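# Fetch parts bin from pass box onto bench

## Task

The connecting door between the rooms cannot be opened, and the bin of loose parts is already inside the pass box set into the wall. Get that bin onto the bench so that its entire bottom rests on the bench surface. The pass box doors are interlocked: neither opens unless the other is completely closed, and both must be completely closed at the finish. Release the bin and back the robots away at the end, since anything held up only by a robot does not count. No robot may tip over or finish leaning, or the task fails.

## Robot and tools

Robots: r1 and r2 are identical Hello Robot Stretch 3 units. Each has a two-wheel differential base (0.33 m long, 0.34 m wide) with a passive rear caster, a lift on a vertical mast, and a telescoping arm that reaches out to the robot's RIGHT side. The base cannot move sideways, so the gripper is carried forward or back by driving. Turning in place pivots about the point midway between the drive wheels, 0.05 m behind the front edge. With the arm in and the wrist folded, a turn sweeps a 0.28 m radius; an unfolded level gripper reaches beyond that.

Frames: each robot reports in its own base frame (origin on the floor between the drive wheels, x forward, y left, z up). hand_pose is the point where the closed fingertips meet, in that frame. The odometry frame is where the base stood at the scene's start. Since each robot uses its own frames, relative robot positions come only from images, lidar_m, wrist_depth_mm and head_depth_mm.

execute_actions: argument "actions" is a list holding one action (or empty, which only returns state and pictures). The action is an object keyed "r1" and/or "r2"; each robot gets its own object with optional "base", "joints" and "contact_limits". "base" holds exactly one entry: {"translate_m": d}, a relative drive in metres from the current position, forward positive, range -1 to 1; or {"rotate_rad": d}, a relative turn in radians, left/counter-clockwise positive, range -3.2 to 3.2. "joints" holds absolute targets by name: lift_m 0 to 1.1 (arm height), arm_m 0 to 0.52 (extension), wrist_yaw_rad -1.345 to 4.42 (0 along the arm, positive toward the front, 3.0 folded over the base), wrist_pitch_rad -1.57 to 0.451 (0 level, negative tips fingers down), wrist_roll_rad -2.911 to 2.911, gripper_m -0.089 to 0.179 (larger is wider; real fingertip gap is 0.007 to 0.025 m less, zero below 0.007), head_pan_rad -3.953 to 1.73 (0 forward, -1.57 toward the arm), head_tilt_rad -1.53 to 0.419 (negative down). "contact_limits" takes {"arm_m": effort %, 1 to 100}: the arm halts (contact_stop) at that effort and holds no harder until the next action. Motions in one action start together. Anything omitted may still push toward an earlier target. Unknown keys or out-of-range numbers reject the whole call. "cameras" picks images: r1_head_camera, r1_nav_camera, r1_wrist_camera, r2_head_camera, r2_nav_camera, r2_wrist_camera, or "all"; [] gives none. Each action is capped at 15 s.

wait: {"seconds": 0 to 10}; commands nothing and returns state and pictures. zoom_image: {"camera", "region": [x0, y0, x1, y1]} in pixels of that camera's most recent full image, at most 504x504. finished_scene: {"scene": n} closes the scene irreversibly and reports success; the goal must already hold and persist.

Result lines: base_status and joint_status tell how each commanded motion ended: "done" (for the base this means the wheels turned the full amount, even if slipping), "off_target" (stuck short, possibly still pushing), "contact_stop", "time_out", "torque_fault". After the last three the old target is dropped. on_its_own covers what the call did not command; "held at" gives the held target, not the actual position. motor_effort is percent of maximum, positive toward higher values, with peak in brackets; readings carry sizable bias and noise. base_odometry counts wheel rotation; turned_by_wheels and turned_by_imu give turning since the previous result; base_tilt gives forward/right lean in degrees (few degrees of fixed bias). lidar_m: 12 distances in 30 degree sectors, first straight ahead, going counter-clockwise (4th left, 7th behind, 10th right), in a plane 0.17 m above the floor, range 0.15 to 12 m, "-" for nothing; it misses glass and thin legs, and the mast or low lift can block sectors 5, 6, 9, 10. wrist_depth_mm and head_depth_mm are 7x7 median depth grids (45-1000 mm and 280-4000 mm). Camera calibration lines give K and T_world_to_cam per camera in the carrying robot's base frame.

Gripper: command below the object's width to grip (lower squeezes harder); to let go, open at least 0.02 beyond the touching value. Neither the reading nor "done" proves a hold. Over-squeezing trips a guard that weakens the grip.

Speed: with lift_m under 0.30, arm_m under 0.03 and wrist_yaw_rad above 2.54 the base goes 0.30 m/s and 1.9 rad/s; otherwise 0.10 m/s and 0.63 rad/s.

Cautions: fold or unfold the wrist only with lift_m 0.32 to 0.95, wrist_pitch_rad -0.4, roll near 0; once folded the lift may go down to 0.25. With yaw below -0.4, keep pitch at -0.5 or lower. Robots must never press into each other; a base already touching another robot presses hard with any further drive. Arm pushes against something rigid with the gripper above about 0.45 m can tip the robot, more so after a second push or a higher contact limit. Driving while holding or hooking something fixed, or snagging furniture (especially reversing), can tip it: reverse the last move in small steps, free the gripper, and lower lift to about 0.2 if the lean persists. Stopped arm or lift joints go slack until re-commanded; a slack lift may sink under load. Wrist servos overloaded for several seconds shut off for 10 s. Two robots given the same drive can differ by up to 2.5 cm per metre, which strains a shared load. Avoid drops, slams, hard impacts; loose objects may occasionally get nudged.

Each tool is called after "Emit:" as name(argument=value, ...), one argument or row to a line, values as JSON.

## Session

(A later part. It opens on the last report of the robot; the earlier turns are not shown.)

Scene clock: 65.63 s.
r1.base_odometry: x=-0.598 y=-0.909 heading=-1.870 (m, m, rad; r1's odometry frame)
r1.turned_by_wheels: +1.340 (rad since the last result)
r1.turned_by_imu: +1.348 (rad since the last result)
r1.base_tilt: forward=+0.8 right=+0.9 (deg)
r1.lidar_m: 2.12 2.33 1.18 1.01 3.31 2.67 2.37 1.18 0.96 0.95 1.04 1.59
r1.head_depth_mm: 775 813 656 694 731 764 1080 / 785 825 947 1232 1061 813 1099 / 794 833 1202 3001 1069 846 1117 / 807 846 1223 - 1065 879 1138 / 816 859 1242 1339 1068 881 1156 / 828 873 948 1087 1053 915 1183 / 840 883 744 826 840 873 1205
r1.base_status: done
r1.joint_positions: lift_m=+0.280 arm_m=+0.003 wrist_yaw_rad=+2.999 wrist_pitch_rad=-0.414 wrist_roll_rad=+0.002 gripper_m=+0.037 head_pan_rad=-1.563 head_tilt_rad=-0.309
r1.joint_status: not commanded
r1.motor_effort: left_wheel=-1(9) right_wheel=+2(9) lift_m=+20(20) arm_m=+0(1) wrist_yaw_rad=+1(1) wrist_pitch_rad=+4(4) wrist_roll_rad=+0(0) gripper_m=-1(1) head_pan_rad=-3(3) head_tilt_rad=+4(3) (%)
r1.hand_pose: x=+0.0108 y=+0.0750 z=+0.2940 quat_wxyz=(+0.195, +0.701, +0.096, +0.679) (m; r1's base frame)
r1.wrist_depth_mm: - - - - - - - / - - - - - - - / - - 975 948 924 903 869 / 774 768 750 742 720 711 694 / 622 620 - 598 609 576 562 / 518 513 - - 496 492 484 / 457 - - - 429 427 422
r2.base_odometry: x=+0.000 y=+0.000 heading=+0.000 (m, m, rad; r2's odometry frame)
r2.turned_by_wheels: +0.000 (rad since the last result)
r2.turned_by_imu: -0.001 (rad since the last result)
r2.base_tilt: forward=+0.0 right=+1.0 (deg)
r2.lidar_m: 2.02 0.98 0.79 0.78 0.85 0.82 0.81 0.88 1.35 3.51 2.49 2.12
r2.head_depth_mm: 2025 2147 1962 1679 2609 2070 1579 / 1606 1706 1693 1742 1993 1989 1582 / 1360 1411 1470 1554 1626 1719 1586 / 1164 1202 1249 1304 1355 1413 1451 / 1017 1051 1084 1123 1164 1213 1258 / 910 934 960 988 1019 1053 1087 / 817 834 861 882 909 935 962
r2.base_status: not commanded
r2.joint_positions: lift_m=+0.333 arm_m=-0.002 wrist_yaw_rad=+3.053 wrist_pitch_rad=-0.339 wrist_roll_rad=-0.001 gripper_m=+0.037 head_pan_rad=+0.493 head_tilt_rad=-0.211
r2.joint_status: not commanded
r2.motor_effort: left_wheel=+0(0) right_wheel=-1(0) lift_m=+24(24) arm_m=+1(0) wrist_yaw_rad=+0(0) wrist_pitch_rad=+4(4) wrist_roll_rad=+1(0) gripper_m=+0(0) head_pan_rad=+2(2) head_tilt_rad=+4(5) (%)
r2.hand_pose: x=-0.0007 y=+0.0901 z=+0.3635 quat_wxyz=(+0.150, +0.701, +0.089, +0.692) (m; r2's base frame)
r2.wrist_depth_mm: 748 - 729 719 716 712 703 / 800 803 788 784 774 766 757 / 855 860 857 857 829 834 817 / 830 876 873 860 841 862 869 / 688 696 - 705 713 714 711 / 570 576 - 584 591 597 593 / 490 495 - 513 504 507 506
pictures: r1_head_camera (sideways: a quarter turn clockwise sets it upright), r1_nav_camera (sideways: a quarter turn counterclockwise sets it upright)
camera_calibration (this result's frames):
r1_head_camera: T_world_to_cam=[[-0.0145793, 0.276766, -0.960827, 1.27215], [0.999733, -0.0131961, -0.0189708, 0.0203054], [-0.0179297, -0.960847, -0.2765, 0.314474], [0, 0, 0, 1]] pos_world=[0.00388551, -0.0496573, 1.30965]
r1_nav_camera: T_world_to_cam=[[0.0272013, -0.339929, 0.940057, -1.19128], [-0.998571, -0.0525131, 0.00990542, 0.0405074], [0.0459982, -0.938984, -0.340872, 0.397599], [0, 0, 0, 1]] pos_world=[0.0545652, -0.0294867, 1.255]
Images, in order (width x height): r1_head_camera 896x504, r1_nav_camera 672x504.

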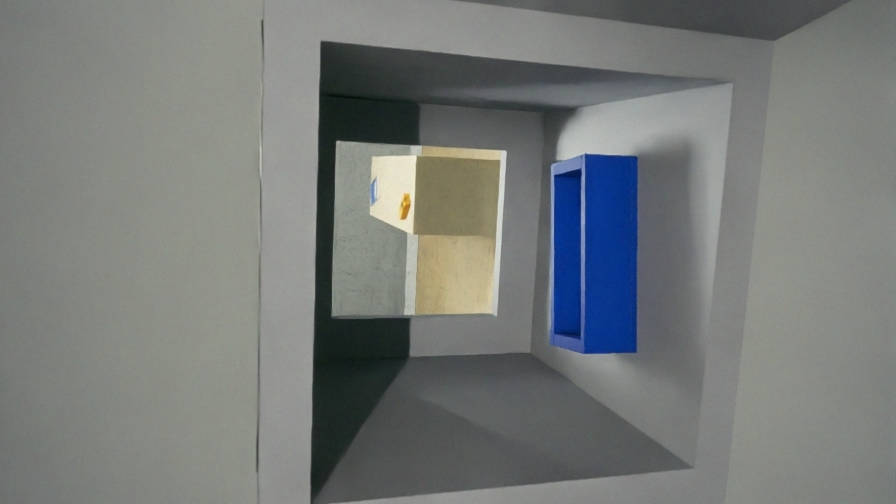

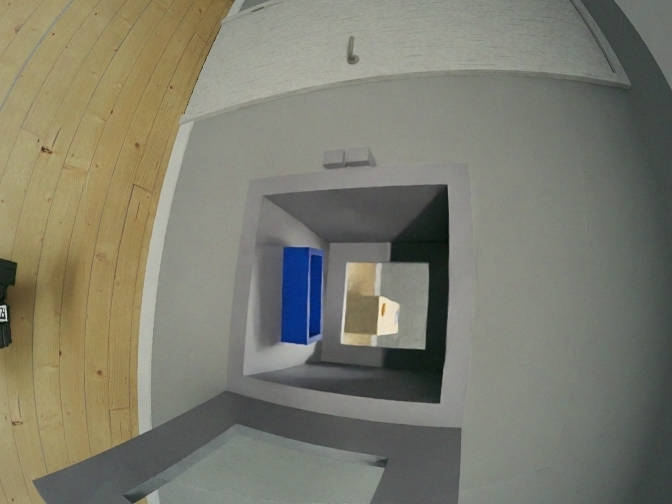

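Emit:
execute_actions(
  actions=[
    {"r1":{"joints":{"lift_m":0.5}}},
  ],
  cameras=[],
)

Emit:
execute_actions(
  actions=[
    {"r1":{"joints":{"wrist_yaw_rad":0.0,"gripper_m":0.09}}},
  ],
  cameras=[],
)

Emit:
execute_actions(
  actions=[
    {"r1":{"joints":{"lift_m":1.0,"wrist_pitch_rad":-0.9,"wrist_roll_rad":1.57}}},
  ],
  cameras=["r1_head_camera","r1_wrist_camera"],
)

Scene clock: 75.20 s.
r1.base_odometry: x=-0.598 y=-0.909 heading=-1.870 (m, m, rad; r1's odometry frame)
r1.turned_by_wheels: +0.000 (rad since the last result)
r1.turned_by_imu: -0.001 (rad since the last result)
r1.base_tilt: forward=+0.8 right=+0.9 (deg)
r1.lidar_m: 2.12 2.33 1.18 1.01 3.31 2.67 2.37 1.18 0.95 0.95 1.05 1.59
r1.head_depth_mm: 776 813 655 695 733 764 1081 / 785 822 948 1237 1064 814 1099 / 794 836 1201 3028 1070 846 1119 / 805 846 1221 - 1069 880 1139 / 816 857 1238 1336 1064 877 1159 / 828 869 947 1083 1054 915 1182 / 837 883 744 825 841 871 1205
r1.base_status: not commanded
r1.joint_positions: lift_m=+0.500 arm_m=+0.003 wrist_yaw_rad=+2.999 wrist_pitch_rad=-0.415 wrist_roll_rad=+0.002 gripper_m=+0.037 head_pan_rad=-1.563 head_tilt_rad=-0.309
r1.joint_status: all done
r1.motor_effort: left_wheel=-1(1) right_wheel=+3(3) lift_m=+45(50) arm_m=-1(1) wrist_yaw_rad=+1(1) wrist_pitch_rad=+4(4) wrist_roll_rad=+0(1) gripper_m=-1(0) head_pan_rad=-2(2) head_tilt_rad=+1(4) (%)
r1.hand_pose: x=+0.0108 y=+0.0750 z=+0.5130 quat_wxyz=(+0.195, +0.701, +0.096, +0.679) (m; r1's base frame)
r1.wrist_depth_mm: - - - - - - - / - - - - - - - / - - - - - - - / - - - - - - - / 951 944 - 922 930 899 888 / 799 781 - 770 756 760 745 / 696 687 - 655 665 662 649
r2.base_odometry: x=+0.000 y=+0.000 heading=+0.000 (m, m, rad; r2's odometry frame)
r2.turned_by_wheels: +0.000 (rad since the last result)
r2.turned_by_imu: -0.002 (rad since the last result)
r2.base_tilt: forward=-0.1 right=+1.1 (deg)
r2.lidar_m: 2.01 0.98 0.78 0.78 0.85 0.82 0.81 0.88 1.34 3.51 2.49 2.13
r2.head_depth_mm: 2013 2138 1969 1686 2588 2069 1580 / 1625 1703 1687 1729 1996 1976 1570 / 1354 1409 1467 1553 1626 1706 1591 / 1160 1209 1248 1298 1359 1420 1454 / 1018 1054 1090 1127 1173 1212 1253 / 908 930 963 992 1024 1054 1089 / 814 836 857 878 907 932 961
r2.base_status: not commanded
r2.joint_positions: lift_m=+0.333 arm_m=-0.002 wrist_yaw_rad=+3.053 wrist_pitch_rad=-0.339 wrist_roll_rad=-0.001 gripper_m=+0.037 head_pan_rad=+0.493 head_tilt_rad=-0.211
r2.joint_status: not commanded
r2.motor_effort: left_wheel=+0(0) right_wheel=-1(0) lift_m=+24(24) arm_m=+0(1) wrist_yaw_rad=+0(0) wrist_pitch_rad=+4(4) wrist_roll_rad=+0(0) gripper_m=-1(1) head_pan_rad=+2(2) head_tilt_rad=+4(5) (%)
r2.hand_pose: x=-0.0007 y=+0.0901 z=+0.3635 quat_wxyz=(+0.150, +0.701, +0.089, +0.692) (m; r2's base frame)
r2.wrist_depth_mm: 739 - 726 721 709 707 706 / 797 793 773 770 767 757 746 / 841 860 835 846 843 818 817 / 812 880 884 871 867 855 853 / 703 694 - 699 714 723 730 / 577 580 - 584 592 588 600 / 499 492 - 509 500 507 508
pictures: none
No camera images: the call's "cameras" was empty. Leave "cameras" out to get every camera's image.

Scene clock: 77.70 s.
r1.base_odometry: x=-0.598 y=-0.909 heading=-1.870 (m, m, rad; r1's odometry frame)
r1.turned_by_wheels: +0.000 (rad since the last result)
r1.turned_by_imu: +0.000 (rad since the last result)
r1.base_tilt: forward=+0.8 right=+0.9 (deg)
r1.lidar_m: 2.13 2.33 1.18 1.01 3.31 2.67 2.38 1.18 0.96 0.95 1.04 1.59
r1.head_depth_mm: 776 814 656 695 730 762 1075 / 783 824 945 1230 1062 813 1096 / 796 835 1203 2985 1068 847 1116 / 805 845 1224 - 1064 880 1137 / 816 859 1235 1339 1066 878 1158 / 825 870 949 1084 1057 915 1183 / 837 883 745 825 844 872 1204
r1.base_status: not commanded
r1.joint_positions: lift_m=+0.500 arm_m=+0.003 wrist_yaw_rad=+0.002 wrist_pitch_rad=-0.415 wrist_roll_rad=+0.002 gripper_m=+0.090 head_pan_rad=-1.563 head_tilt_rad=-0.309
r1.joint_status: all done
r1.motor_effort: left_wheel=-2(1) right_wheel=+3(3) lift_m=+45(45) arm_m=+0(0) wrist_yaw_rad=-2(3) wrist_pitch_rad=+4(4) wrist_roll_rad=+0(0) gripper_m=+0(79) head_pan_rad=-3(2) head_tilt_rad=+3(3) (%)
r1.hand_pose: x=-0.0210 y=-0.3724 z=+0.5130 quat_wxyz=(+0.692, +0.146, -0.692, -0.145) (m; r1's base frame)
r1.wrist_depth_mm: 748 733 683 666 628 613 591 / 834 781 760 720 698 664 642 / 936 876 833 800 763 720 708 / - 991 946 904 862 815 764 / 954 928 973 908 891 861 833 / 814 806 789 779 784 784 755 / 700 677 684 665 666 654 652
r2.base_odometry: x=+0.000 y=+0.000 heading=+0.000 (m, m, rad; r2's odometry frame)
r2.turned_by_wheels: +0.000 (rad since the last result)
r2.turned_by_imu: -0.001 (rad since the last result)
r2.base_tilt: forward=-0.1 right=+1.1 (deg)
r2.lidar_m: 2.01 0.98 0.78 0.78 0.85 0.82 0.81 0.88 1.35 3.51 2.49 2.13
r2.head_depth_mm: 2004 2149 1965 1677 2605 2068 1574 / 1618 1708 1702 1727 2002 1974 1575 / 1350 1416 1471 1538 1625 1708 1574 / 1167 1205 1252 1304 1363 1410 1442 / 1017 1048 1087 1123 1169 1209 1261 / 904 934 957 986 1020 1055 1094 / 814 838 861 879 907 932 963
r2.base_status: not commanded
r2.joint_positions: lift_m=+0.333 arm_m=-0.002 wrist_yaw_rad=+3.053 wrist_pitch_rad=-0.339 wrist_roll_rad=-0.001 gripper_m=+0.037 head_pan_rad=+0.493 head_tilt_rad=-0.211
r2.joint_status: not commanded
r2.motor_effort: left_wheel=+0(0) right_wheel=-2(1) lift_m=+24(24) arm_m=+1(1) wrist_yaw_rad=+0(0) wrist_pitch_rad=+4(4) wrist_roll_rad=+1(1) gripper_m=+0(0) head_pan_rad=+2(2) head_tilt_rad=+4(4) (%)
r2.hand_pose: x=-0.0007 y=+0.0901 z=+0.3635 quat_wxyz=(+0.150, +0.701, +0.089, +0.692) (m; r2's base frame)
r2.wrist_depth_mm: 742 - 720 720 714 712 710 / 793 796 779 775 767 761 754 / 854 856 856 840 828 829 823 / 825 877 880 891 861 849 860 / 693 690 - 701 703 717 721 / 576 576 - 580 591 582 594 / 493 492 - 513 498 505 505
pictures: none
No camera images: the call's "cameras" was empty. Leave "cameras" out to get every camera's image.

Scene clock: 83.07 s.
r1.base_odometry: x=-0.598 y=-0.909 heading=-1.870 (m, m, rad; r1's odometry frame)
r1.turned_by_wheels: +0.000 (rad since the last result)
r1.turned_by_imu: +0.000 (rad since the last result)
r1.base_tilt: forward=+0.8 right=+0.9 (deg)
r1.lidar_m: 2.12 2.33 1.18 1.01 3.29 2.67 2.38 1.18 0.96 0.95 1.04 1.59
r1.head_depth_mm: 773 811 656 695 730 - - / 784 825 947 1234 1063 847 - / 795 835 1203 2997 1066 864 - / 807 847 1222 - 1070 882 1138 / 815 857 1242 1338 1065 879 1162 / 827 870 945 1088 1059 916 1177 / 839 882 742 825 845 871 1206
r1.base_status: not commanded
r1.joint_positions: lift_m=+1.000 arm_m=+0.003 wrist_yaw_rad=+0.002 wrist_pitch_rad=-0.904 wrist_roll_rad=+1.566 gripper_m=+0.090 head_pan_rad=-1.563 head_tilt_rad=-0.309
r1.joint_status: all done
r1.motor_effort: left_wheel=-1(2) right_wheel=+3(3) lift_m=+45(46) arm_m=+0(0) wrist_yaw_rad=-1(3) wrist_pitch_rad=+1(4) wrist_roll_rad=+3(1) gripper_m=+0(0) head_pan_rad=-2(2) head_tilt_rad=+3(4) (%)
r1.hand_pose: x=-0.0213 y=-0.2868 z=+0.9217 quat_wxyz=(+0.003, +0.002, -0.899, -0.437) (m; r1's base frame)
r1.wrist_depth_mm: 515 515 863 - - 905 785 / 838 647 912 - - 915 815 / 876 638 928 - - 936 826 / 917 664 985 - - 965 849 / 896 712 - - - 987 856 / 700 707 - - - - 901 / 568 618 - - - - 889
r2.base_odometry: x=+0.000 y=+0.000 heading=+0.000 (m, m, rad; r2's odometry frame)
r2.turned_by_wheels: +0.000 (rad since the last result)
r2.turned_by_imu: -0.001 (rad since the last result)
r2.base_tilt: forward=-0.1 right=+1.0 (deg)
r2.lidar_m: 2.01 0.98 0.79 0.78 0.85 0.82 0.81 0.88 1.35 3.51 2.50 2.12
r2.head_depth_mm: 2007 2168 2002 1673 2613 2059 1567 / 1621 1701 1688 1737 2004 1979 1578 / 1347 1414 1480 1557 1623 1721 1589 / 1161 1208 1253 1296 1358 1422 1460 / 1016 1053 1088 1124 1166 1212 1260 / 905 932 960 987 1021 1052 1087 / 817 836 860 879 911 937 962
r2.base_status: not commanded
r2.joint_positions: lift_m=+0.333 arm_m=-0.002 wrist_yaw_rad=+3.053 wrist_pitch_rad=-0.339 wrist_roll_rad=-0.001 gripper_m=+0.037 head_pan_rad=+0.493 head_tilt_rad=-0.211
r2.joint_status: not commanded
r2.motor_effort: left_wheel=+0(0) right_wheel=-1(1) lift_m=+24(24) arm_m=+1(1) wrist_yaw_rad=+0(0) wrist_pitch_rad=+4(4) wrist_roll_rad=+1(0) gripper_m=+0(0) head_pan_rad=+2(2) head_tilt_rad=+4(5) (%)
r2.hand_pose: x=-0.0007 y=+0.0901 z=+0.3635 quat_wxyz=(+0.150, +0.701, +0.089, +0.692) (m; r2's base frame)
r2.wrist_depth_mm: 737 - 728 721 714 706 704 / 788 806 765 785 758 760 757 / 857 872 847 842 831 823 812 / 834 869 881 879 858 862 854 / 696 686 - 703 715 724 725 / 568 578 - 591 589 593 596 / 493 491 - 513 507 503 504
pictures: r1_head_camera (sideways: a quarter turn clockwise sets it upright), r1_wrist_camera
camera_calibration (this result's frames):
r1_head_camera: T_world_to_cam=[[-0.0145793, 0.276766, -0.960827, 1.27215], [0.999733, -0.013196, -0.0189708, 0.0203054], [-0.0179296, -0.960847, -0.2765, 0.314474], [0, 0, 0, 1]] pos_world=[0.00388551, -0.0496573, 1.30965]
r1_wrist_camera: T_world_to_cam=[[0.0198579, 0.783092, -0.621589, 0.799666], [0.983476, 0.0965962, 0.153113, -0.0570781], [0.179945, -0.614358, -0.768234, 0.697865], [0, 0, 0, 1]] pos_world=[-0.0853219, -0.191959, 1.04193]
Images, in order (width x height): r1_head_camera 896x504, r1_wrist_camera 644x364.

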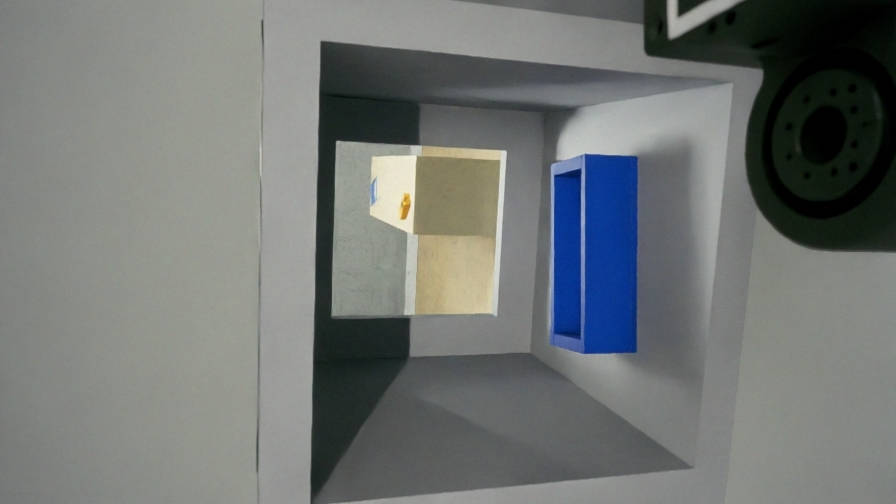

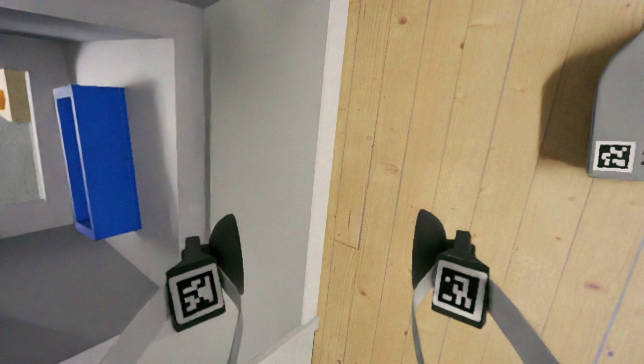

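Emit:
execute_actions(
  actions=[
    {"r1":{"base":{"rotate_rad":1.57}}},
  ],
  cameras=[],
)

Emit:
execute_actions(
  actions=[
    {"r1":{"base":{"translate_m":-0.18}}},
  ],
  cameras=[],
)

Emit:
execute_actions(
  actions=[
    {"r1":{"base":{"rotate_rad":-1.58},"joints":{"lift_m":1.03}}},
  ],
  cameras=[],
)

Emit:
execute_actions(
  actions=[
    {"r1":{"joints":{"arm_m":0.3}}},
  ],
  cameras=["r1_head_camera","r1_wrist_camera"],
)

Scene clock: 98.43 s.
r1.base_odometry: x=-0.598 y=-0.909 heading=-0.300 (m, m, rad; r1's odometry frame)
r1.turned_by_wheels: +1.570 (rad since the last result)
r1.turned_by_imu: +1.587 (rad since the last result)
r1.base_tilt: forward=+0.8 right=+0.9 (deg)
r1.lidar_m: 1.01 3.31 2.67 2.39 1.19 0.96 0.95 1.04 1.58 2.12 2.32 1.18
r1.head_depth_mm: 1769 1847 1942 2044 2164 - - / 1786 1870 1969 2076 2187 1952 - / 1804 1902 2005 2116 2226 2012 - / 1837 1924 2038 2137 2257 1957 1544 / 1847 1955 2059 2178 2303 1955 1522 / 1880 1976 2088 2207 2316 1946 1520 / 1896 2007 2117 2238 2362 1947 1512
r1.base_status: done
r1.joint_positions: lift_m=+1.000 arm_m=+0.003 wrist_yaw_rad=+0.002 wrist_pitch_rad=-0.904 wrist_roll_rad=+1.566 gripper_m=+0.090 head_pan_rad=-1.563 head_tilt_rad=-0.309
r1.joint_status: not commanded
r1.motor_effort: left_wheel=-2(7) right_wheel=+3(6) lift_m=+45(45) arm_m=-1(1) wrist_yaw_rad=-3(2) wrist_pitch_rad=+1(1) wrist_roll_rad=+2(3) gripper_m=+0(0) head_pan_rad=-2(2) head_tilt_rad=+4(4) (%)
r1.hand_pose: x=-0.0213 y=-0.2868 z=+0.9217 quat_wxyz=(+0.003, +0.002, -0.899, -0.437) (m; r1's base frame)
r1.wrist_depth_mm: - - - - - 909 780 / - - - - - 946 820 / - - - - - 953 854 / - - - - - 947 857 / - - - - - 986 856 / - - - - - 984 852 / - - - - - - 900
r2.base_odometry: x=+0.000 y=+0.000 heading=+0.000 (m, m, rad; r2's odometry frame)
r2.turned_by_wheels: +0.000 (rad since the last result)
r2.turned_by_imu: -0.004 (rad since the last result)
r2.base_tilt: forward=+0.0 right=+1.2 (deg)
r2.lidar_m: 2.01 0.98 0.79 0.78 0.85 0.82 0.81 0.88 1.35 3.50 2.50 2.12
r2.head_depth_mm: 2004 2158 1961 1677 2628 2057 1573 / 1620 1710 1693 1734 1994 1987 1579 / 1358 1412 1485 1564 1635 1714 1591 / 1159 1205 1247 1307 1360 1422 1450 / 1016 1053 1089 1123 1162 1211 1258 / 905 932 956 987 1021 1058 1089 / 817 837 860 882 910 931 963
r2.base_status: not commanded
r2.joint_positions: lift_m=+0.333 arm_m=-0.002 wrist_yaw_rad=+3.053 wrist_pitch_rad=-0.339 wrist_roll_rad=-0.001 gripper_m=+0.037 head_pan_rad=+0.493 head_tilt_rad=-0.211
r2.joint_status: not commanded
r2.motor_effort: left_wheel=+0(0) right_wheel=-1(1) lift_m=+24(24) arm_m=+1(0) wrist_yaw_rad=+0(0) wrist_pitch_rad=+4(4) wrist_roll_rad=+1(0) gripper_m=+0(0) head_pan_rad=+2(2) head_tilt_rad=+5(5) (%)
r2.hand_pose: x=-0.0007 y=+0.0901 z=+0.3635 quat_wxyz=(+0.150, +0.701, +0.089, +0.692) (m; r2's base frame)
r2.wrist_depth_mm: 735 - 726 714 702 713 711 / 783 793 782 783 785 753 758 / 848 851 837 827 823 818 817 / 819 871 883 879 859 873 868 / 695 695 - 711 714 718 720 / 568 579 - 587 595 596 599 / 490 492 - 511 499 508 505
pictures: none
No camera images: the call's "cameras" was empty. Leave "cameras" out to get every camera's image.

Scene clock: 101.20 s.
r1.base_odometry: x=-0.770 y=-0.856 heading=-0.300 (m, m, rad; r1's odometry frame)
r1.turned_by_wheels: +0.000 (rad since the last result)
r1.turned_by_imu: -0.001 (rad since the last result)
r1.base_tilt: forward=+0.8 right=+0.9 (deg)
r1.lidar_m: 1.18 3.33 2.68 1.94 0.96 0.78 0.77 0.84 1.28 2.10 2.29 1.32
r1.head_depth_mm: 1748 1825 1922 2035 2145 - - / 1764 1857 1942 2040 2173 1961 - / 1788 1886 1978 2079 2204 1987 - / 1813 1898 1998 2111 2239 1952 1547 / 1836 1913 2026 2144 2277 1960 1520 / 1852 1939 2055 2174 2296 1949 1522 / 1880 1975 2082 2208 2326 1940 1515
r1.base_status: done
r1.joint_positions: lift_m=+1.000 arm_m=+0.003 wrist_yaw_rad=+0.002 wrist_pitch_rad=-0.904 wrist_roll_rad=+1.566 gripper_m=+0.090 head_pan_rad=-1.563 head_tilt_rad=-0.309
r1.joint_status: not commanded
r1.motor_effort: left_wheel=-1(6) right_wheel=+3(3) lift_m=+45(45) arm_m=+0(0) wrist_yaw_rad=-1(2) wrist_pitch_rad=+1(1) wrist_roll_rad=+2(3) gripper_m=+0(0) head_pan_rad=-3(3) head_tilt_rad=+3(2) (%)
r1.hand_pose: x=-0.0213 y=-0.2868 z=+0.9217 quat_wxyz=(+0.003, +0.002, -0.899, -0.437) (m; r1's base frame)
r1.wrist_depth_mm: - - - - - 909 784 / - - - - - 888 826 / - - - - - 952 839 / - - - - - 974 855 / - - - - - 980 843 / - - - - - 981 871 / - - - - - - 888
r2.base_odometry: x=+0.000 y=+0.000 heading=+0.000 (m, m, rad; r2's odometry frame)
r2.turned_by_wheels: +0.000 (rad since the last result)
r2.turned_by_imu: -0.001 (rad since the last result)
r2.base_tilt: forward=+0.0 right=+0.9 (deg)
r2.lidar_m: 2.01 0.98 0.79 0.78 0.84 0.82 0.81 0.88 1.35 3.50 2.49 2.12
r2.head_depth_mm: 2005 2162 1972 1671 2620 2062 1578 / 1607 1698 1692 1723 1999 1971 1576 / 1354 1420 1475 1561 1627 1716 1595 / 1160 1205 1255 1305 1360 1421 1462 / 1022 1053 1087 1123 1157 1208 1250 / 907 930 962 985 1020 1054 1091 / 815 839 858 885 908 935 960
r2.base_status: not commanded
r2.joint_positions: lift_m=+0.333 arm_m=-0.002 wrist_yaw_rad=+3.053 wrist_pitch_rad=-0.339 wrist_roll_rad=-0.001 gripper_m=+0.037 head_pan_rad=+0.493 head_tilt_rad=-0.211
r2.joint_status: not commanded
r2.motor_effort: left_wheel=+0(0) right_wheel=+0(1) lift_m=+24(24) arm_m=+1(1) wrist_yaw_rad=+0(0) wrist_pitch_rad=+4(5) wrist_roll_rad=+1(1) gripper_m=+0(0) head_pan_rad=+2(2) head_tilt_rad=+4(4) (%)
r2.hand_pose: x=-0.0007 y=+0.0901 z=+0.3635 quat_wxyz=(+0.150, +0.701, +0.089, +0.692) (m; r2's base frame)
r2.wrist_depth_mm: 740 - 727 711 713 711 698 / 795 803 791 768 762 763 749 / 842 861 855 826 832 840 808 / 828 869 891 877 868 874 861 / 690 693 - 707 709 721 726 / 577 576 - 581 594 596 591 / 492 496 - 513 502 504 507
pictures: none
No camera images: the call's "cameras" was empty. Leave "cameras" out to get every camera's image.

Scene clock: 104.63 s.
r1.base_odometry: x=-0.770 y=-0.856 heading=-1.880 (m, m, rad; r1's odometry frame)
r1.turned_by_wheels: -1.580 (rad since the last result)
r1.turned_by_imu: -1.599 (rad since the last result)
r1.base_tilt: forward=+0.9 right=+0.9 (deg)
r1.lidar_m: 2.10 2.29 1.32 1.18 3.36 2.70 1.98 0.97 0.78 0.77 0.84 1.26
r1.head_depth_mm: 624 655 492 697 820 - - / 632 664 497 1077 1113 - - / 639 674 502 2878 1146 - - / 647 679 508 3788 1150 807 678 / 655 688 516 3767 1168 807 678 / 663 697 522 1041 1010 809 699 / 672 707 530 786 800 776 698
r1.base_status: done
r1.joint_positions: lift_m=+1.030 arm_m=+0.003 wrist_yaw_rad=+0.002 wrist_pitch_rad=-0.905 wrist_roll_rad=+1.566 gripper_m=+0.090 head_pan_rad=-1.563 head_tilt_rad=-0.309
r1.joint_status: all done
r1.motor_effort: left_wheel=+4(8) right_wheel=-2(5) lift_m=+46(48) arm_m=-1(1) wrist_yaw_rad=-2(2) wrist_pitch_rad=+1(1) wrist_roll_rad=+2(3) gripper_m=+0(0) head_pan_rad=-2(3) head_tilt_rad=+3(3) (%)
r1.hand_pose: x=-0.0213 y=-0.2868 z=+0.9517 quat_wxyz=(+0.003, +0.002, -0.899, -0.437) (m; r1's base frame)
r1.wrist_depth_mm: 654 562 460 855 - 940 799 / - 642 510 897 - 958 821 / - 586 525 974 - 963 856 / - 629 559 - - - 886 / 804 639 550 - - - 851 / 659 691 576 - - - 886 / 536 553 580 - - - 921
r2.base_odometry: x=+0.000 y=+0.000 heading=+0.000 (m, m, rad; r2's odometry frame)
r2.turned_by_wheels: +0.000 (rad since the last result)
r2.turned_by_imu: -0.001 (rad since the last result)
r2.base_tilt: forward=-0.2 right=+1.0 (deg)
r2.lidar_m: 2.01 0.98 0.78 0.78 0.85 0.82 0.81 0.88 1.34 3.51 2.49 2.12
r2.head_depth_mm: 2002 2136 1972 1694 2614 2045 1576 / 1612 1704 1683 1717 1986 1989 1579 / 1349 1403 1480 1552 1626 1707 1588 / 1163 1206 1250 1299 1360 1421 1456 / 1020 1051 1092 1122 1168 1206 1259 / 905 932 959 985 1020 1049 1088 / 816 837 860 882 910 937 959
r2.base_status: not commanded
r2.joint_positions: lift_m=+0.333 arm_m=-0.002 wrist_yaw_rad=+3.053 wrist_pitch_rad=-0.339 wrist_roll_rad=-0.001 gripper_m=+0.037 head_pan_rad=+0.493 head_tilt_rad=-0.211
r2.joint_status: not commanded
r2.motor_effort: left_wheel=+0(0) right_wheel=-1(1) lift_m=+24(24) arm_m=+1(1) wrist_yaw_rad=+0(0) wrist_pitch_rad=+4(4) wrist_roll_rad=+0(1) gripper_m=+0(1) head_pan_rad=+2(2) head_tilt_rad=+4(5) (%)
r2.hand_pose: x=-0.0007 y=+0.0901 z=+0.3635 quat_wxyz=(+0.150, +0.701, +0.089, +0.692) (m; r2's base frame)
r2.wrist_depth_mm: 723 - 723 710 724 713 710 / 795 791 783 772 774 764 753 / 851 854 850 842 835 832 806 / 829 880 879 869 864 864 866 / 686 702 - 709 706 712 728 / 573 581 - 578 593 587 593 / 489 494 - 512 501 506 506
pictures: none
No camera images: the call's "cameras" was empty. Leave "cameras" out to get every camera's image.

Scene clock: 108.03 s.
r1.base_odometry: x=-0.770 y=-0.856 heading=-1.880 (m, m, rad; r1's odometry frame)
r1.turned_by_wheels: +0.000 (rad since the last result)
r1.turned_by_imu: +0.000 (rad since the last result)
r1.base_tilt: forward=+0.8 right=+0.9 (deg)
r1.lidar_m: 2.10 2.29 1.33 1.18 3.35 2.70 1.99 0.97 0.78 0.77 0.84 1.27
r1.head_depth_mm: 624 655 491 - 671 641 629 / 631 663 493 - 1012 846 658 / 639 670 499 - 899 811 658 / 645 678 507 - - 801 679 / 654 688 516 3785 1168 806 678 / 663 698 521 1037 1004 807 698 / 670 707 529 785 801 777 697
r1.base_status: not commanded
r1.joint_positions: lift_m=+1.030 arm_m=+0.300 wrist_yaw_rad=+0.000 wrist_pitch_rad=-0.905 wrist_roll_rad=+1.568 gripper_m=+0.090 head_pan_rad=-1.563 head_tilt_rad=-0.309
r1.joint_status: all done
r1.motor_effort: left_wheel=+4(4) right_wheel=-2(2) lift_m=+46(45) arm_m=+3(3) wrist_yaw_rad=+0(1) wrist_pitch_rad=+1(1) wrist_roll_rad=+2(2) gripper_m=+0(1) head_pan_rad=-3(2) head_tilt_rad=+4(3) (%)
r1.hand_pose: x=-0.0215 y=-0.5838 z=+0.9516 quat_wxyz=(+0.002, +0.001, -0.899, -0.438) (m; r1's base frame)
r1.wrist_depth_mm: 483 562 487 387 318 292 820 / - 593 377 383 328 867 818 / - 620 428 391 337 914 837 / - 650 448 393 341 977 850 / - 691 474 412 366 - 881 / 552 616 415 425 387 - 889 / 484 494 513 463 393 - 923
r2.base_odometry: x=+0.000 y=+0.000 heading=+0.000 (m, m, rad; r2's odometry frame)
r2.turned_by_wheels: +0.000 (rad since the last result)
r2.turned_by_imu: -0.001 (rad since the last result)
r2.base_tilt: forward=-0.2 right=+1.1 (deg)
r2.lidar_m: 2.01 0.98 0.79 0.78 0.85 0.82 0.81 0.88 1.35 3.51 2.50 2.12
r2.head_depth_mm: 2005 2145 1973 1671 2600 2067 1576 / 1626 1703 1675 1729 1990 1972 1574 / 1361 1403 1469 1549 1625 1717 1591 / 1164 1212 1249 1304 1363 1431 1449 / 1017 1051 1090 1123 1167 1211 1252 / 909 930 964 994 1020 1054 1092 / 813 835 862 884 909 935 961
r2.base_status: not commanded
r2.joint_positions: lift_m=+0.333 arm_m=-0.002 wrist_yaw_rad=+3.053 wrist_pitch_rad=-0.339 wrist_roll_rad=-0.001 gripper_m=+0.037 head_pan_rad=+0.493 head_tilt_rad=-0.211
r2.joint_status: not commanded
r2.motor_effort: left_wheel=+0(0) right_wheel=+0(2) lift_m=+24(24) arm_m=+0(0) wrist_yaw_rad=+0(0) wrist_pitch_rad=+4(4) wrist_roll_rad=+0(1) gripper_m=+0(1) head_pan_rad=+2(2) head_tilt_rad=+5(4) (%)
r2.hand_pose: x=-0.0007 y=+0.0901 z=+0.3635 quat_wxyz=(+0.150, +0.701, +0.089, +0.692) (m; r2's base frame)
r2.wrist_depth_mm: 735 - 724 731 723 700 707 / 793 804 779 770 772 757 760 / 844 867 856 842 835 833 827 / 831 878 875 874 882 863 864 / 681 689 - 712 711 715 720 / 577 578 - 578 586 593 590 / 485 491 - 511 500 506 506
pictures: r1_head_camera (sideways: a quarter turn clockwise sets it upright), r1_wrist_camera
camera_calibration (this result's frames):
r1_head_camera: T_world_to_cam=[[-0.0145793, 0.276766, -0.960827, 1.27215], [0.999733, -0.0131961, -0.0189708, 0.0203054], [-0.0179297, -0.960847, -0.2765, 0.314475], [0, 0, 0, 1]] pos_world=[0.00388551, -0.0496573, 1.30965]
r1_wrist_camera: T_world_to_cam=[[0.0222667, 0.783457, -0.621046, 1.05054], [0.983589, 0.0940813, 0.15395, -0.0350346], [0.179042, -0.614283, -0.768506, 0.538717], [0, 0, 0, 1]] pos_world=[-0.0853854, -0.488832, 1.07183]
Images, in order (width x height): r1_head_camera 896x504, r1_wrist_camera 644x364.

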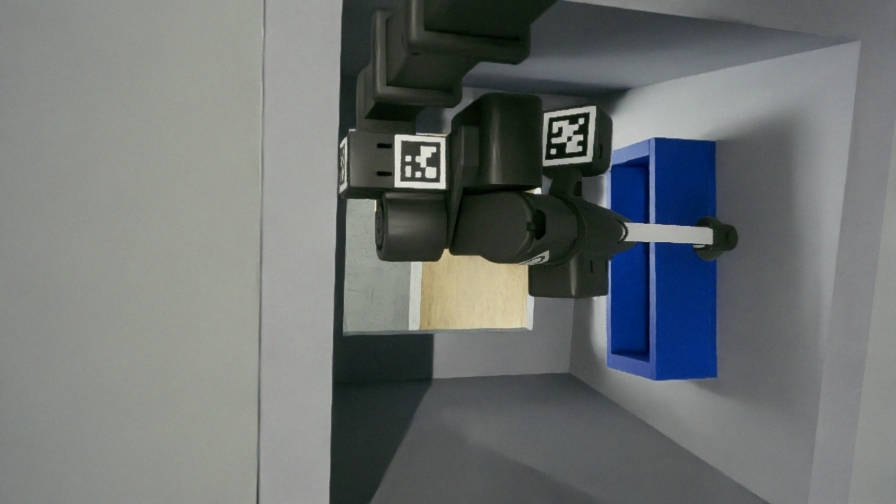

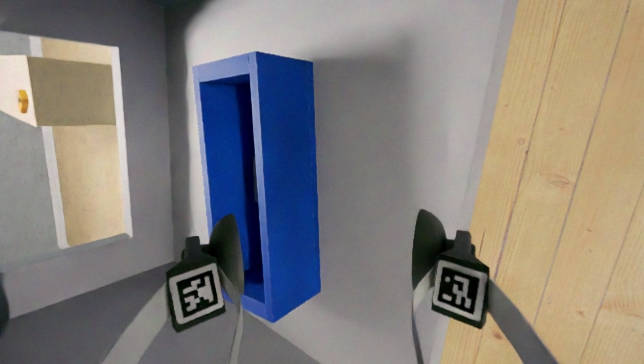

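Emit:
execute_actions(
  actions=[
    {"r1":{"joints":{"wrist_pitch_rad":-1.25,"gripper_m":0.11,"lift_m":1.06}}},
  ],
  cameras=[],
)

Emit:
execute_actions(
  actions=[
    {"r1":{"joints":{"arm_m":0.5}}},
  ],
  cameras=["r1_head_camera","r1_wrist_camera"],
)

Scene clock: 117.90 s.
r1.base_odometry: x=-0.770 y=-0.856 heading=-1.880 (m, m, rad; r1's odometry frame)
r1.turned_by_wheels: +0.000 (rad since the last result)
r1.turned_by_imu: -0.001 (rad since the last result)
r1.base_tilt: forward=+0.8 right=+0.9 (deg)
r1.lidar_m: 2.10 2.29 1.33 1.18 3.34 2.70 1.98 0.97 0.78 0.77 0.84 1.26
r1.head_depth_mm: 625 656 485 726 668 640 628 / 632 663 489 1051 1014 846 658 / 639 672 493 - 907 810 658 / 647 680 505 - - 806 664 / 655 688 515 3767 1167 807 678 / 664 697 522 1042 1010 807 698 / 671 707 529 785 803 777 698
r1.base_status: not commanded
r1.joint_positions: lift_m=+1.060 arm_m=+0.300 wrist_yaw_rad=+0.000 wrist_pitch_rad=-1.247 wrist_roll_rad=+1.568 gripper_m=+0.110 head_pan_rad=-1.563 head_tilt_rad=-0.309
r1.joint_status: all done
r1.motor_effort: left_wheel=+3(4) right_wheel=-2(1) lift_m=+45(48) arm_m=+3(3) wrist_yaw_rad=-1(1) wrist_pitch_rad=-1(2) wrist_roll_rad=+2(2) gripper_m=+0(74) head_pan_rad=-2(3) head_tilt_rad=+3(3) (%)
r1.hand_pose: x=-0.0215 y=-0.5030 z=+0.9475 quat_wxyz=(+0.002, +0.001, -0.812, -0.584) (m; r1's base frame)
r1.wrist_depth_mm: 464 421 376 351 - 940 884 / 399 366 387 361 - 967 - / 407 387 400 377 - 972 - / 458 390 415 393 - 997 956 / 542 417 420 413 - - 976 / 563 414 432 464 - - 993 / 500 497 459 - - - -
r2.base_odometry: x=+0.000 y=+0.000 heading=+0.000 (m, m, rad; r2's odometry frame)
r2.turned_by_wheels: +0.000 (rad since the last result)
r2.turned_by_imu: -0.003 (rad since the last result)
r2.base_tilt: forward=-0.1 right=+1.0 (deg)
r2.lidar_m: 2.01 0.98 0.79 0.78 0.85 0.82 0.81 0.88 1.34 3.52 2.49 2.12
r2.head_depth_mm: 2008 2149 1980 1678 2604 2068 1574 / 1624 1699 1693 1734 2000 1975 1583 / 1354 1410 1473 1543 1634 1721 1591 / 1158 1206 1252 1307 1356 1419 1456 / 1019 1049 1086 1126 1167 1213 1257 / 904 931 956 985 1018 1058 1091 / 819 835 862 882 908 932 964
r2.base_status: not commanded
r2.joint_positions: lift_m=+0.333 arm_m=-0.002 wrist_yaw_rad=+3.053 wrist_pitch_rad=-0.339 wrist_roll_rad=-0.001 gripper_m=+0.037 head_pan_rad=+0.493 head_tilt_rad=-0.211
r2.joint_status: not commanded
r2.motor_effort: left_wheel=+0(0) right_wheel=-2(1) lift_m=+24(24) arm_m=+1(0) wrist_yaw_rad=+0(1) wrist_pitch_rad=+4(4) wrist_roll_rad=+1(1) gripper_m=+0(0) head_pan_rad=+2(2) head_tilt_rad=+4(4) (%)
r2.hand_pose: x=-0.0007 y=+0.0901 z=+0.3635 quat_wxyz=(+0.150, +0.701, +0.089, +0.692) (m; r2's base frame)
r2.wrist_depth_mm: 738 - 727 715 719 715 706 / 790 780 769 787 752 768 760 / 846 846 849 838 842 824 822 / 832 866 873 875 870 869 885 / 686 700 - 699 717 728 721 / 574 575 - 580 592 592 595 / 491 495 - 521 501 508 507
pictures: none
No camera images: the call's "cameras" was empty. Leave "cameras" out to get every camera's image.

Scene clock: 121.33 s.
r1.base_odometry: x=-0.770 y=-0.856 heading=-1.880 (m, m, rad; r1's odometry frame)
r1.turned_by_wheels: +0.000 (rad since the last result)
r1.turned_by_imu: +0.100 (rad since the last result)
r1.base_tilt: forward=-2.9 right=-4.7 (deg)
r1.lidar_m: 2.10 2.40 1.31 1.17 1.55 1.58 1.66 0.93 0.79 0.79 0.91 1.50
r1.head_depth_mm: 727 750 770 731 630 655 681 / 745 768 783 1166 1201 933 731 / 759 785 799 - 2933 893 740 / 774 804 826 - 1300 902 771 / 794 823 846 1235 1262 915 805 / 812 841 864 1000 995 944 817 / 832 866 891 804 802 797 822
r1.base_status: not commanded
r1.joint_positions: lift_m=+1.060 arm_m=+0.499 wrist_yaw_rad=-0.023 wrist_pitch_rad=-1.250 wrist_roll_rad=+1.567 gripper_m=+0.110 head_pan_rad=-1.564 head_tilt_rad=-0.306
r1.joint_status: all done
r1.on_its_own: base_tilt is 6.7 degrees off its reading at the scene's start (forward=+0.8 right=+0.9); wrist_yaw_rad is at rest, and its effort (+24) is outside its rest range (-12 to +12)
r1.motor_effort: left_wheel=-4(15) right_wheel=-1(2) lift_m=+34(45) arm_m=+9(24) wrist_yaw_rad=+24(26) wrist_pitch_rad=+0(3) wrist_roll_rad=+1(2) gripper_m=+0(0) head_pan_rad=-3(2) head_tilt_rad=+2(3) (%)
r1.hand_pose: x=-0.0229 y=-0.7018 z=+0.9478 quat_wxyz=(-0.005, -0.009, -0.811, -0.585) (m; r1's base frame)
r1.wrist_depth_mm: - 534 435 408 374 949 892 / - 560 439 419 386 - 914 / - 583 453 432 406 - 958 / - 610 481 457 429 - 984 / 565 638 479 478 446 - - / 509 549 559 514 477 - - / 432 441 465 493 - - -
r2.base_odometry: x=+0.000 y=+0.000 heading=+0.000 (m, m, rad; r2's odometry frame)
r2.turned_by_wheels: +0.000 (rad since the last result)
r2.turned_by_imu: -0.001 (rad since the last result)
r2.base_tilt: forward=+0.0 right=+1.1 (deg)
r2.lidar_m: 2.01 0.98 0.78 0.78 0.85 0.82 0.81 0.88 1.35 3.51 2.49 2.12
r2.head_depth_mm: 2024 2156 1971 1675 2615 2043 1573 / 1625 1707 1687 1732 2013 1986 1576 / 1352 1415 1466 1543 1630 1711 1579 / 1168 1207 1251 1297 1367 1424 1444 / 1016 1051 1086 1126 1164 1207 1256 / 905 933 959 987 1021 1053 1092 / 816 837 859 881 907 935 961
r2.base_status: not commanded
r2.joint_positions: lift_m=+0.333 arm_m=-0.002 wrist_yaw_rad=+3.053 wrist_pitch_rad=-0.339 wrist_roll_rad=-0.001 gripper_m=+0.037 head_pan_rad=+0.493 head_tilt_rad=-0.211
r2.joint_status: not commanded
r2.motor_effort: left_wheel=+0(0) right_wheel=-1(1) lift_m=+24(24) arm_m=+0(0) wrist_yaw_rad=+0(0) wrist_pitch_rad=+4(4) wrist_roll_rad=+0(1) gripper_m=+0(0) head_pan_rad=+2(2) head_tilt_rad=+4(4) (%)
r2.hand_pose: x=-0.0007 y=+0.0901 z=+0.3635 quat_wxyz=(+0.150, +0.701, +0.089, +0.692) (m; r2's base frame)
r2.wrist_depth_mm: 737 - 721 726 713 709 693 / 798 789 786 793 776 769 764 / 837 860 841 835 836 827 813 / 806 864 861 879 858 870 864 / 688 703 - 700 716 721 719 / 576 581 - 577 590 586 594 / 488 494 - 511 496 502 512
pictures: r1_head_camera (sideways: a quarter turn clockwise sets it upright), r1_wrist_camera
camera_calibration (this result's frames):
r1_head_camera: T_world_to_cam=[[-0.0144302, 0.273557, -0.961747, 1.27335], [0.999727, -0.0137172, -0.0189018, 0.0202156], [-0.0183632, -0.961758, -0.273285, 0.310293], [0, 0, 0, 1]] pos_world=[0.00386259, -0.0496301, 1.30982]
r1_wrist_camera: T_world_to_cam=[[0.0448495, 0.946531, -0.319481, 0.969822], [0.984211, 0.0129467, 0.176523, -0.100258], [0.171221, -0.322354, -0.931006, 0.822199], [0, 0, 0, 1]] pos_world=[-0.0855989, -0.651629, 1.09301]
Images, in order (width x height): r1_head_camera 896x504, r1_wrist_camera 644x364.

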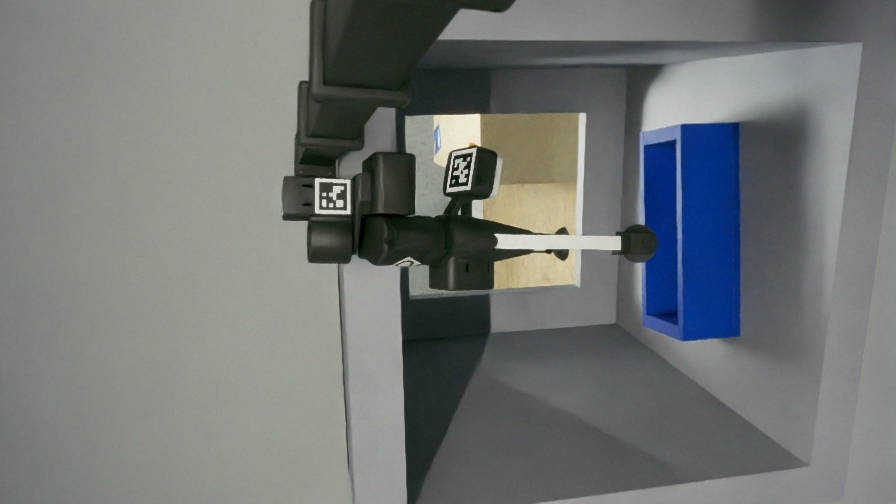

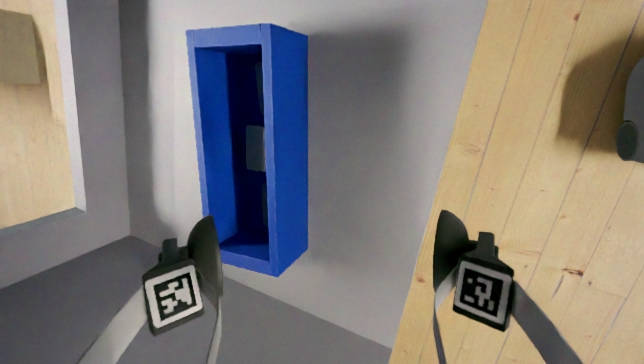

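Wrist hit the top of the box frame; retract.

Emit:
execute_actions(
  actions=[
    {"r1":{"joints":{"arm_m":0.3}}},
  ],
  cameras=["r1_head_camera","r1_wrist_camera"],
)

Scene clock: 128.13 s.
r1.base_odometry: x=-0.770 y=-0.856 heading=-1.880 (m, m, rad; r1's odometry frame)
r1.turned_by_wheels: +0.000 (rad since the last result)
r1.turned_by_imu: -0.127 (rad since the last result)
r1.base_tilt: forward=+0.8 right=+0.9 (deg)
r1.lidar_m: 2.10 2.28 1.33 1.19 3.41 2.70 2.11 0.99 0.78 0.77 0.83 1.20
r1.head_depth_mm: 627 656 487 597 579 591 624 / 632 662 492 951 907 818 661 / 639 670 501 - 1067 815 659 / 643 678 506 - - 807 659 / 651 684 512 - 1158 802 679 / 658 692 517 1104 1086 807 680 / 662 697 522 842 857 810 701
r1.base_status: not commanded
r1.joint_positions: lift_m=+1.060 arm_m=+0.300 wrist_yaw_rad=+0.000 wrist_pitch_rad=-1.251 wrist_roll_rad=+1.568 gripper_m=+0.110 head_pan_rad=-1.564 head_tilt_rad=-0.305
r1.joint_status: all done
r1.motor_effort: left_wheel=+1(13) right_wheel=+0(18) lift_m=+22(34) arm_m=-3(11) wrist_yaw_rad=+1(23) wrist_pitch_rad=+1(4) wrist_roll_rad=+2(2) gripper_m=+0(0) head_pan_rad=-1(2) head_tilt_rad=+1(2) (%)
r1.hand_pose: x=-0.0216 y=-0.5026 z=+0.9482 quat_wxyz=(+0.001, +0.001, -0.810, -0.586) (m; r1's base frame)
r1.wrist_depth_mm: 453 411 371 349 - 941 883 / 464 413 387 363 - 959 - / 405 374 400 380 - - - / 469 393 414 389 - - 923 / 546 417 421 409 - - 958 / 567 435 441 438 - - 977 / 539 492 458 - - - -
r2.base_odometry: x=+0.000 y=+0.000 heading=+0.000 (m, m, rad; r2's odometry frame)
r2.turned_by_wheels: +0.000 (rad since the last result)
r2.turned_by_imu: -0.002 (rad since the last result)
r2.base_tilt: forward=-0.1 right=+1.1 (deg)
r2.lidar_m: 2.01 0.98 0.78 0.78 0.85 0.82 0.81 0.88 1.35 3.51 2.50 2.12
r2.head_depth_mm: 2015 2159 1989 1684 2591 2067 1580 / 1637 1717 1689 1728 2008 1974 1582 / 1354 1418 1469 1545 1623 1712 1587 / 1162 1207 1247 1298 1355 1411 1456 / 1014 1048 1087 1121 1172 1212 1254 / 905 930 957 990 1020 1054 1088 / 818 836 857 884 909 933 963
r2.base_status: not commanded
r2.joint_positions: lift_m=+0.333 arm_m=-0.002 wrist_yaw_rad=+3.053 wrist_pitch_rad=-0.339 wrist_roll_rad=-0.001 gripper_m=+0.037 head_pan_rad=+0.493 head_tilt_rad=-0.211
r2.joint_status: not commanded
r2.motor_effort: left_wheel=+0(1) right_wheel=-1(0) lift_m=+24(24) arm_m=+1(0) wrist_yaw_rad=+0(0) wrist_pitch_rad=+4(4) wrist_roll_rad=+1(0) gripper_m=+0(0) head_pan_rad=+2(2) head_tilt_rad=+5(5) (%)
r2.hand_pose: x=-0.0007 y=+0.0901 z=+0.3635 quat_wxyz=(+0.150, +0.701, +0.089, +0.692) (m; r2's base frame)
r2.wrist_depth_mm: 737 - 724 715 703 714 703 / 789 802 797 777 772 769 749 / 839 871 840 848 821 819 826 / 827 859 887 869 860 853 862 / 699 700 - 706 720 725 722 / 579 582 - 581 586 595 593 / 489 495 - 513 496 505 507
pictures: r1_head_camera (sideways: a quarter turn clockwise sets it upright), r1_wrist_camera
camera_calibration (this result's frames):
r1_head_camera: T_world_to_cam=[[-0.0144128, 0.273042, -0.961894, 1.27354], [0.999727, -0.0137779, -0.0188907, 0.0202012], [-0.0184108, -0.961903, -0.272769, 0.309622], [0, 0, 0, 1]] pos_world=[0.00386005, -0.0496257, 1.30985]
r1_wrist_camera: T_world_to_cam=[[0.0233365, 0.947614, -0.318565, 0.780554], [0.98365, 0.0351536, 0.176627, -0.0931629], [0.178572, -0.317478, -0.9313, 0.889473], [0, 0, 0, 1]] pos_world=[-0.0854111, -0.454001, 1.09348]
Images, in order (width x height): r1_head_camera 896x504, r1_wrist_camera 644x364.

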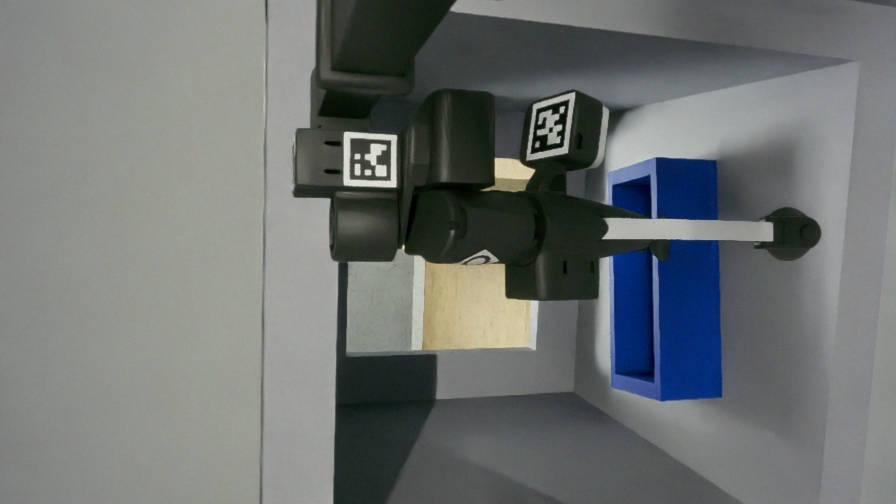

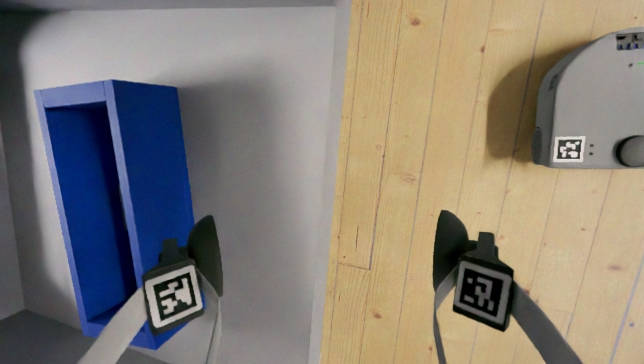

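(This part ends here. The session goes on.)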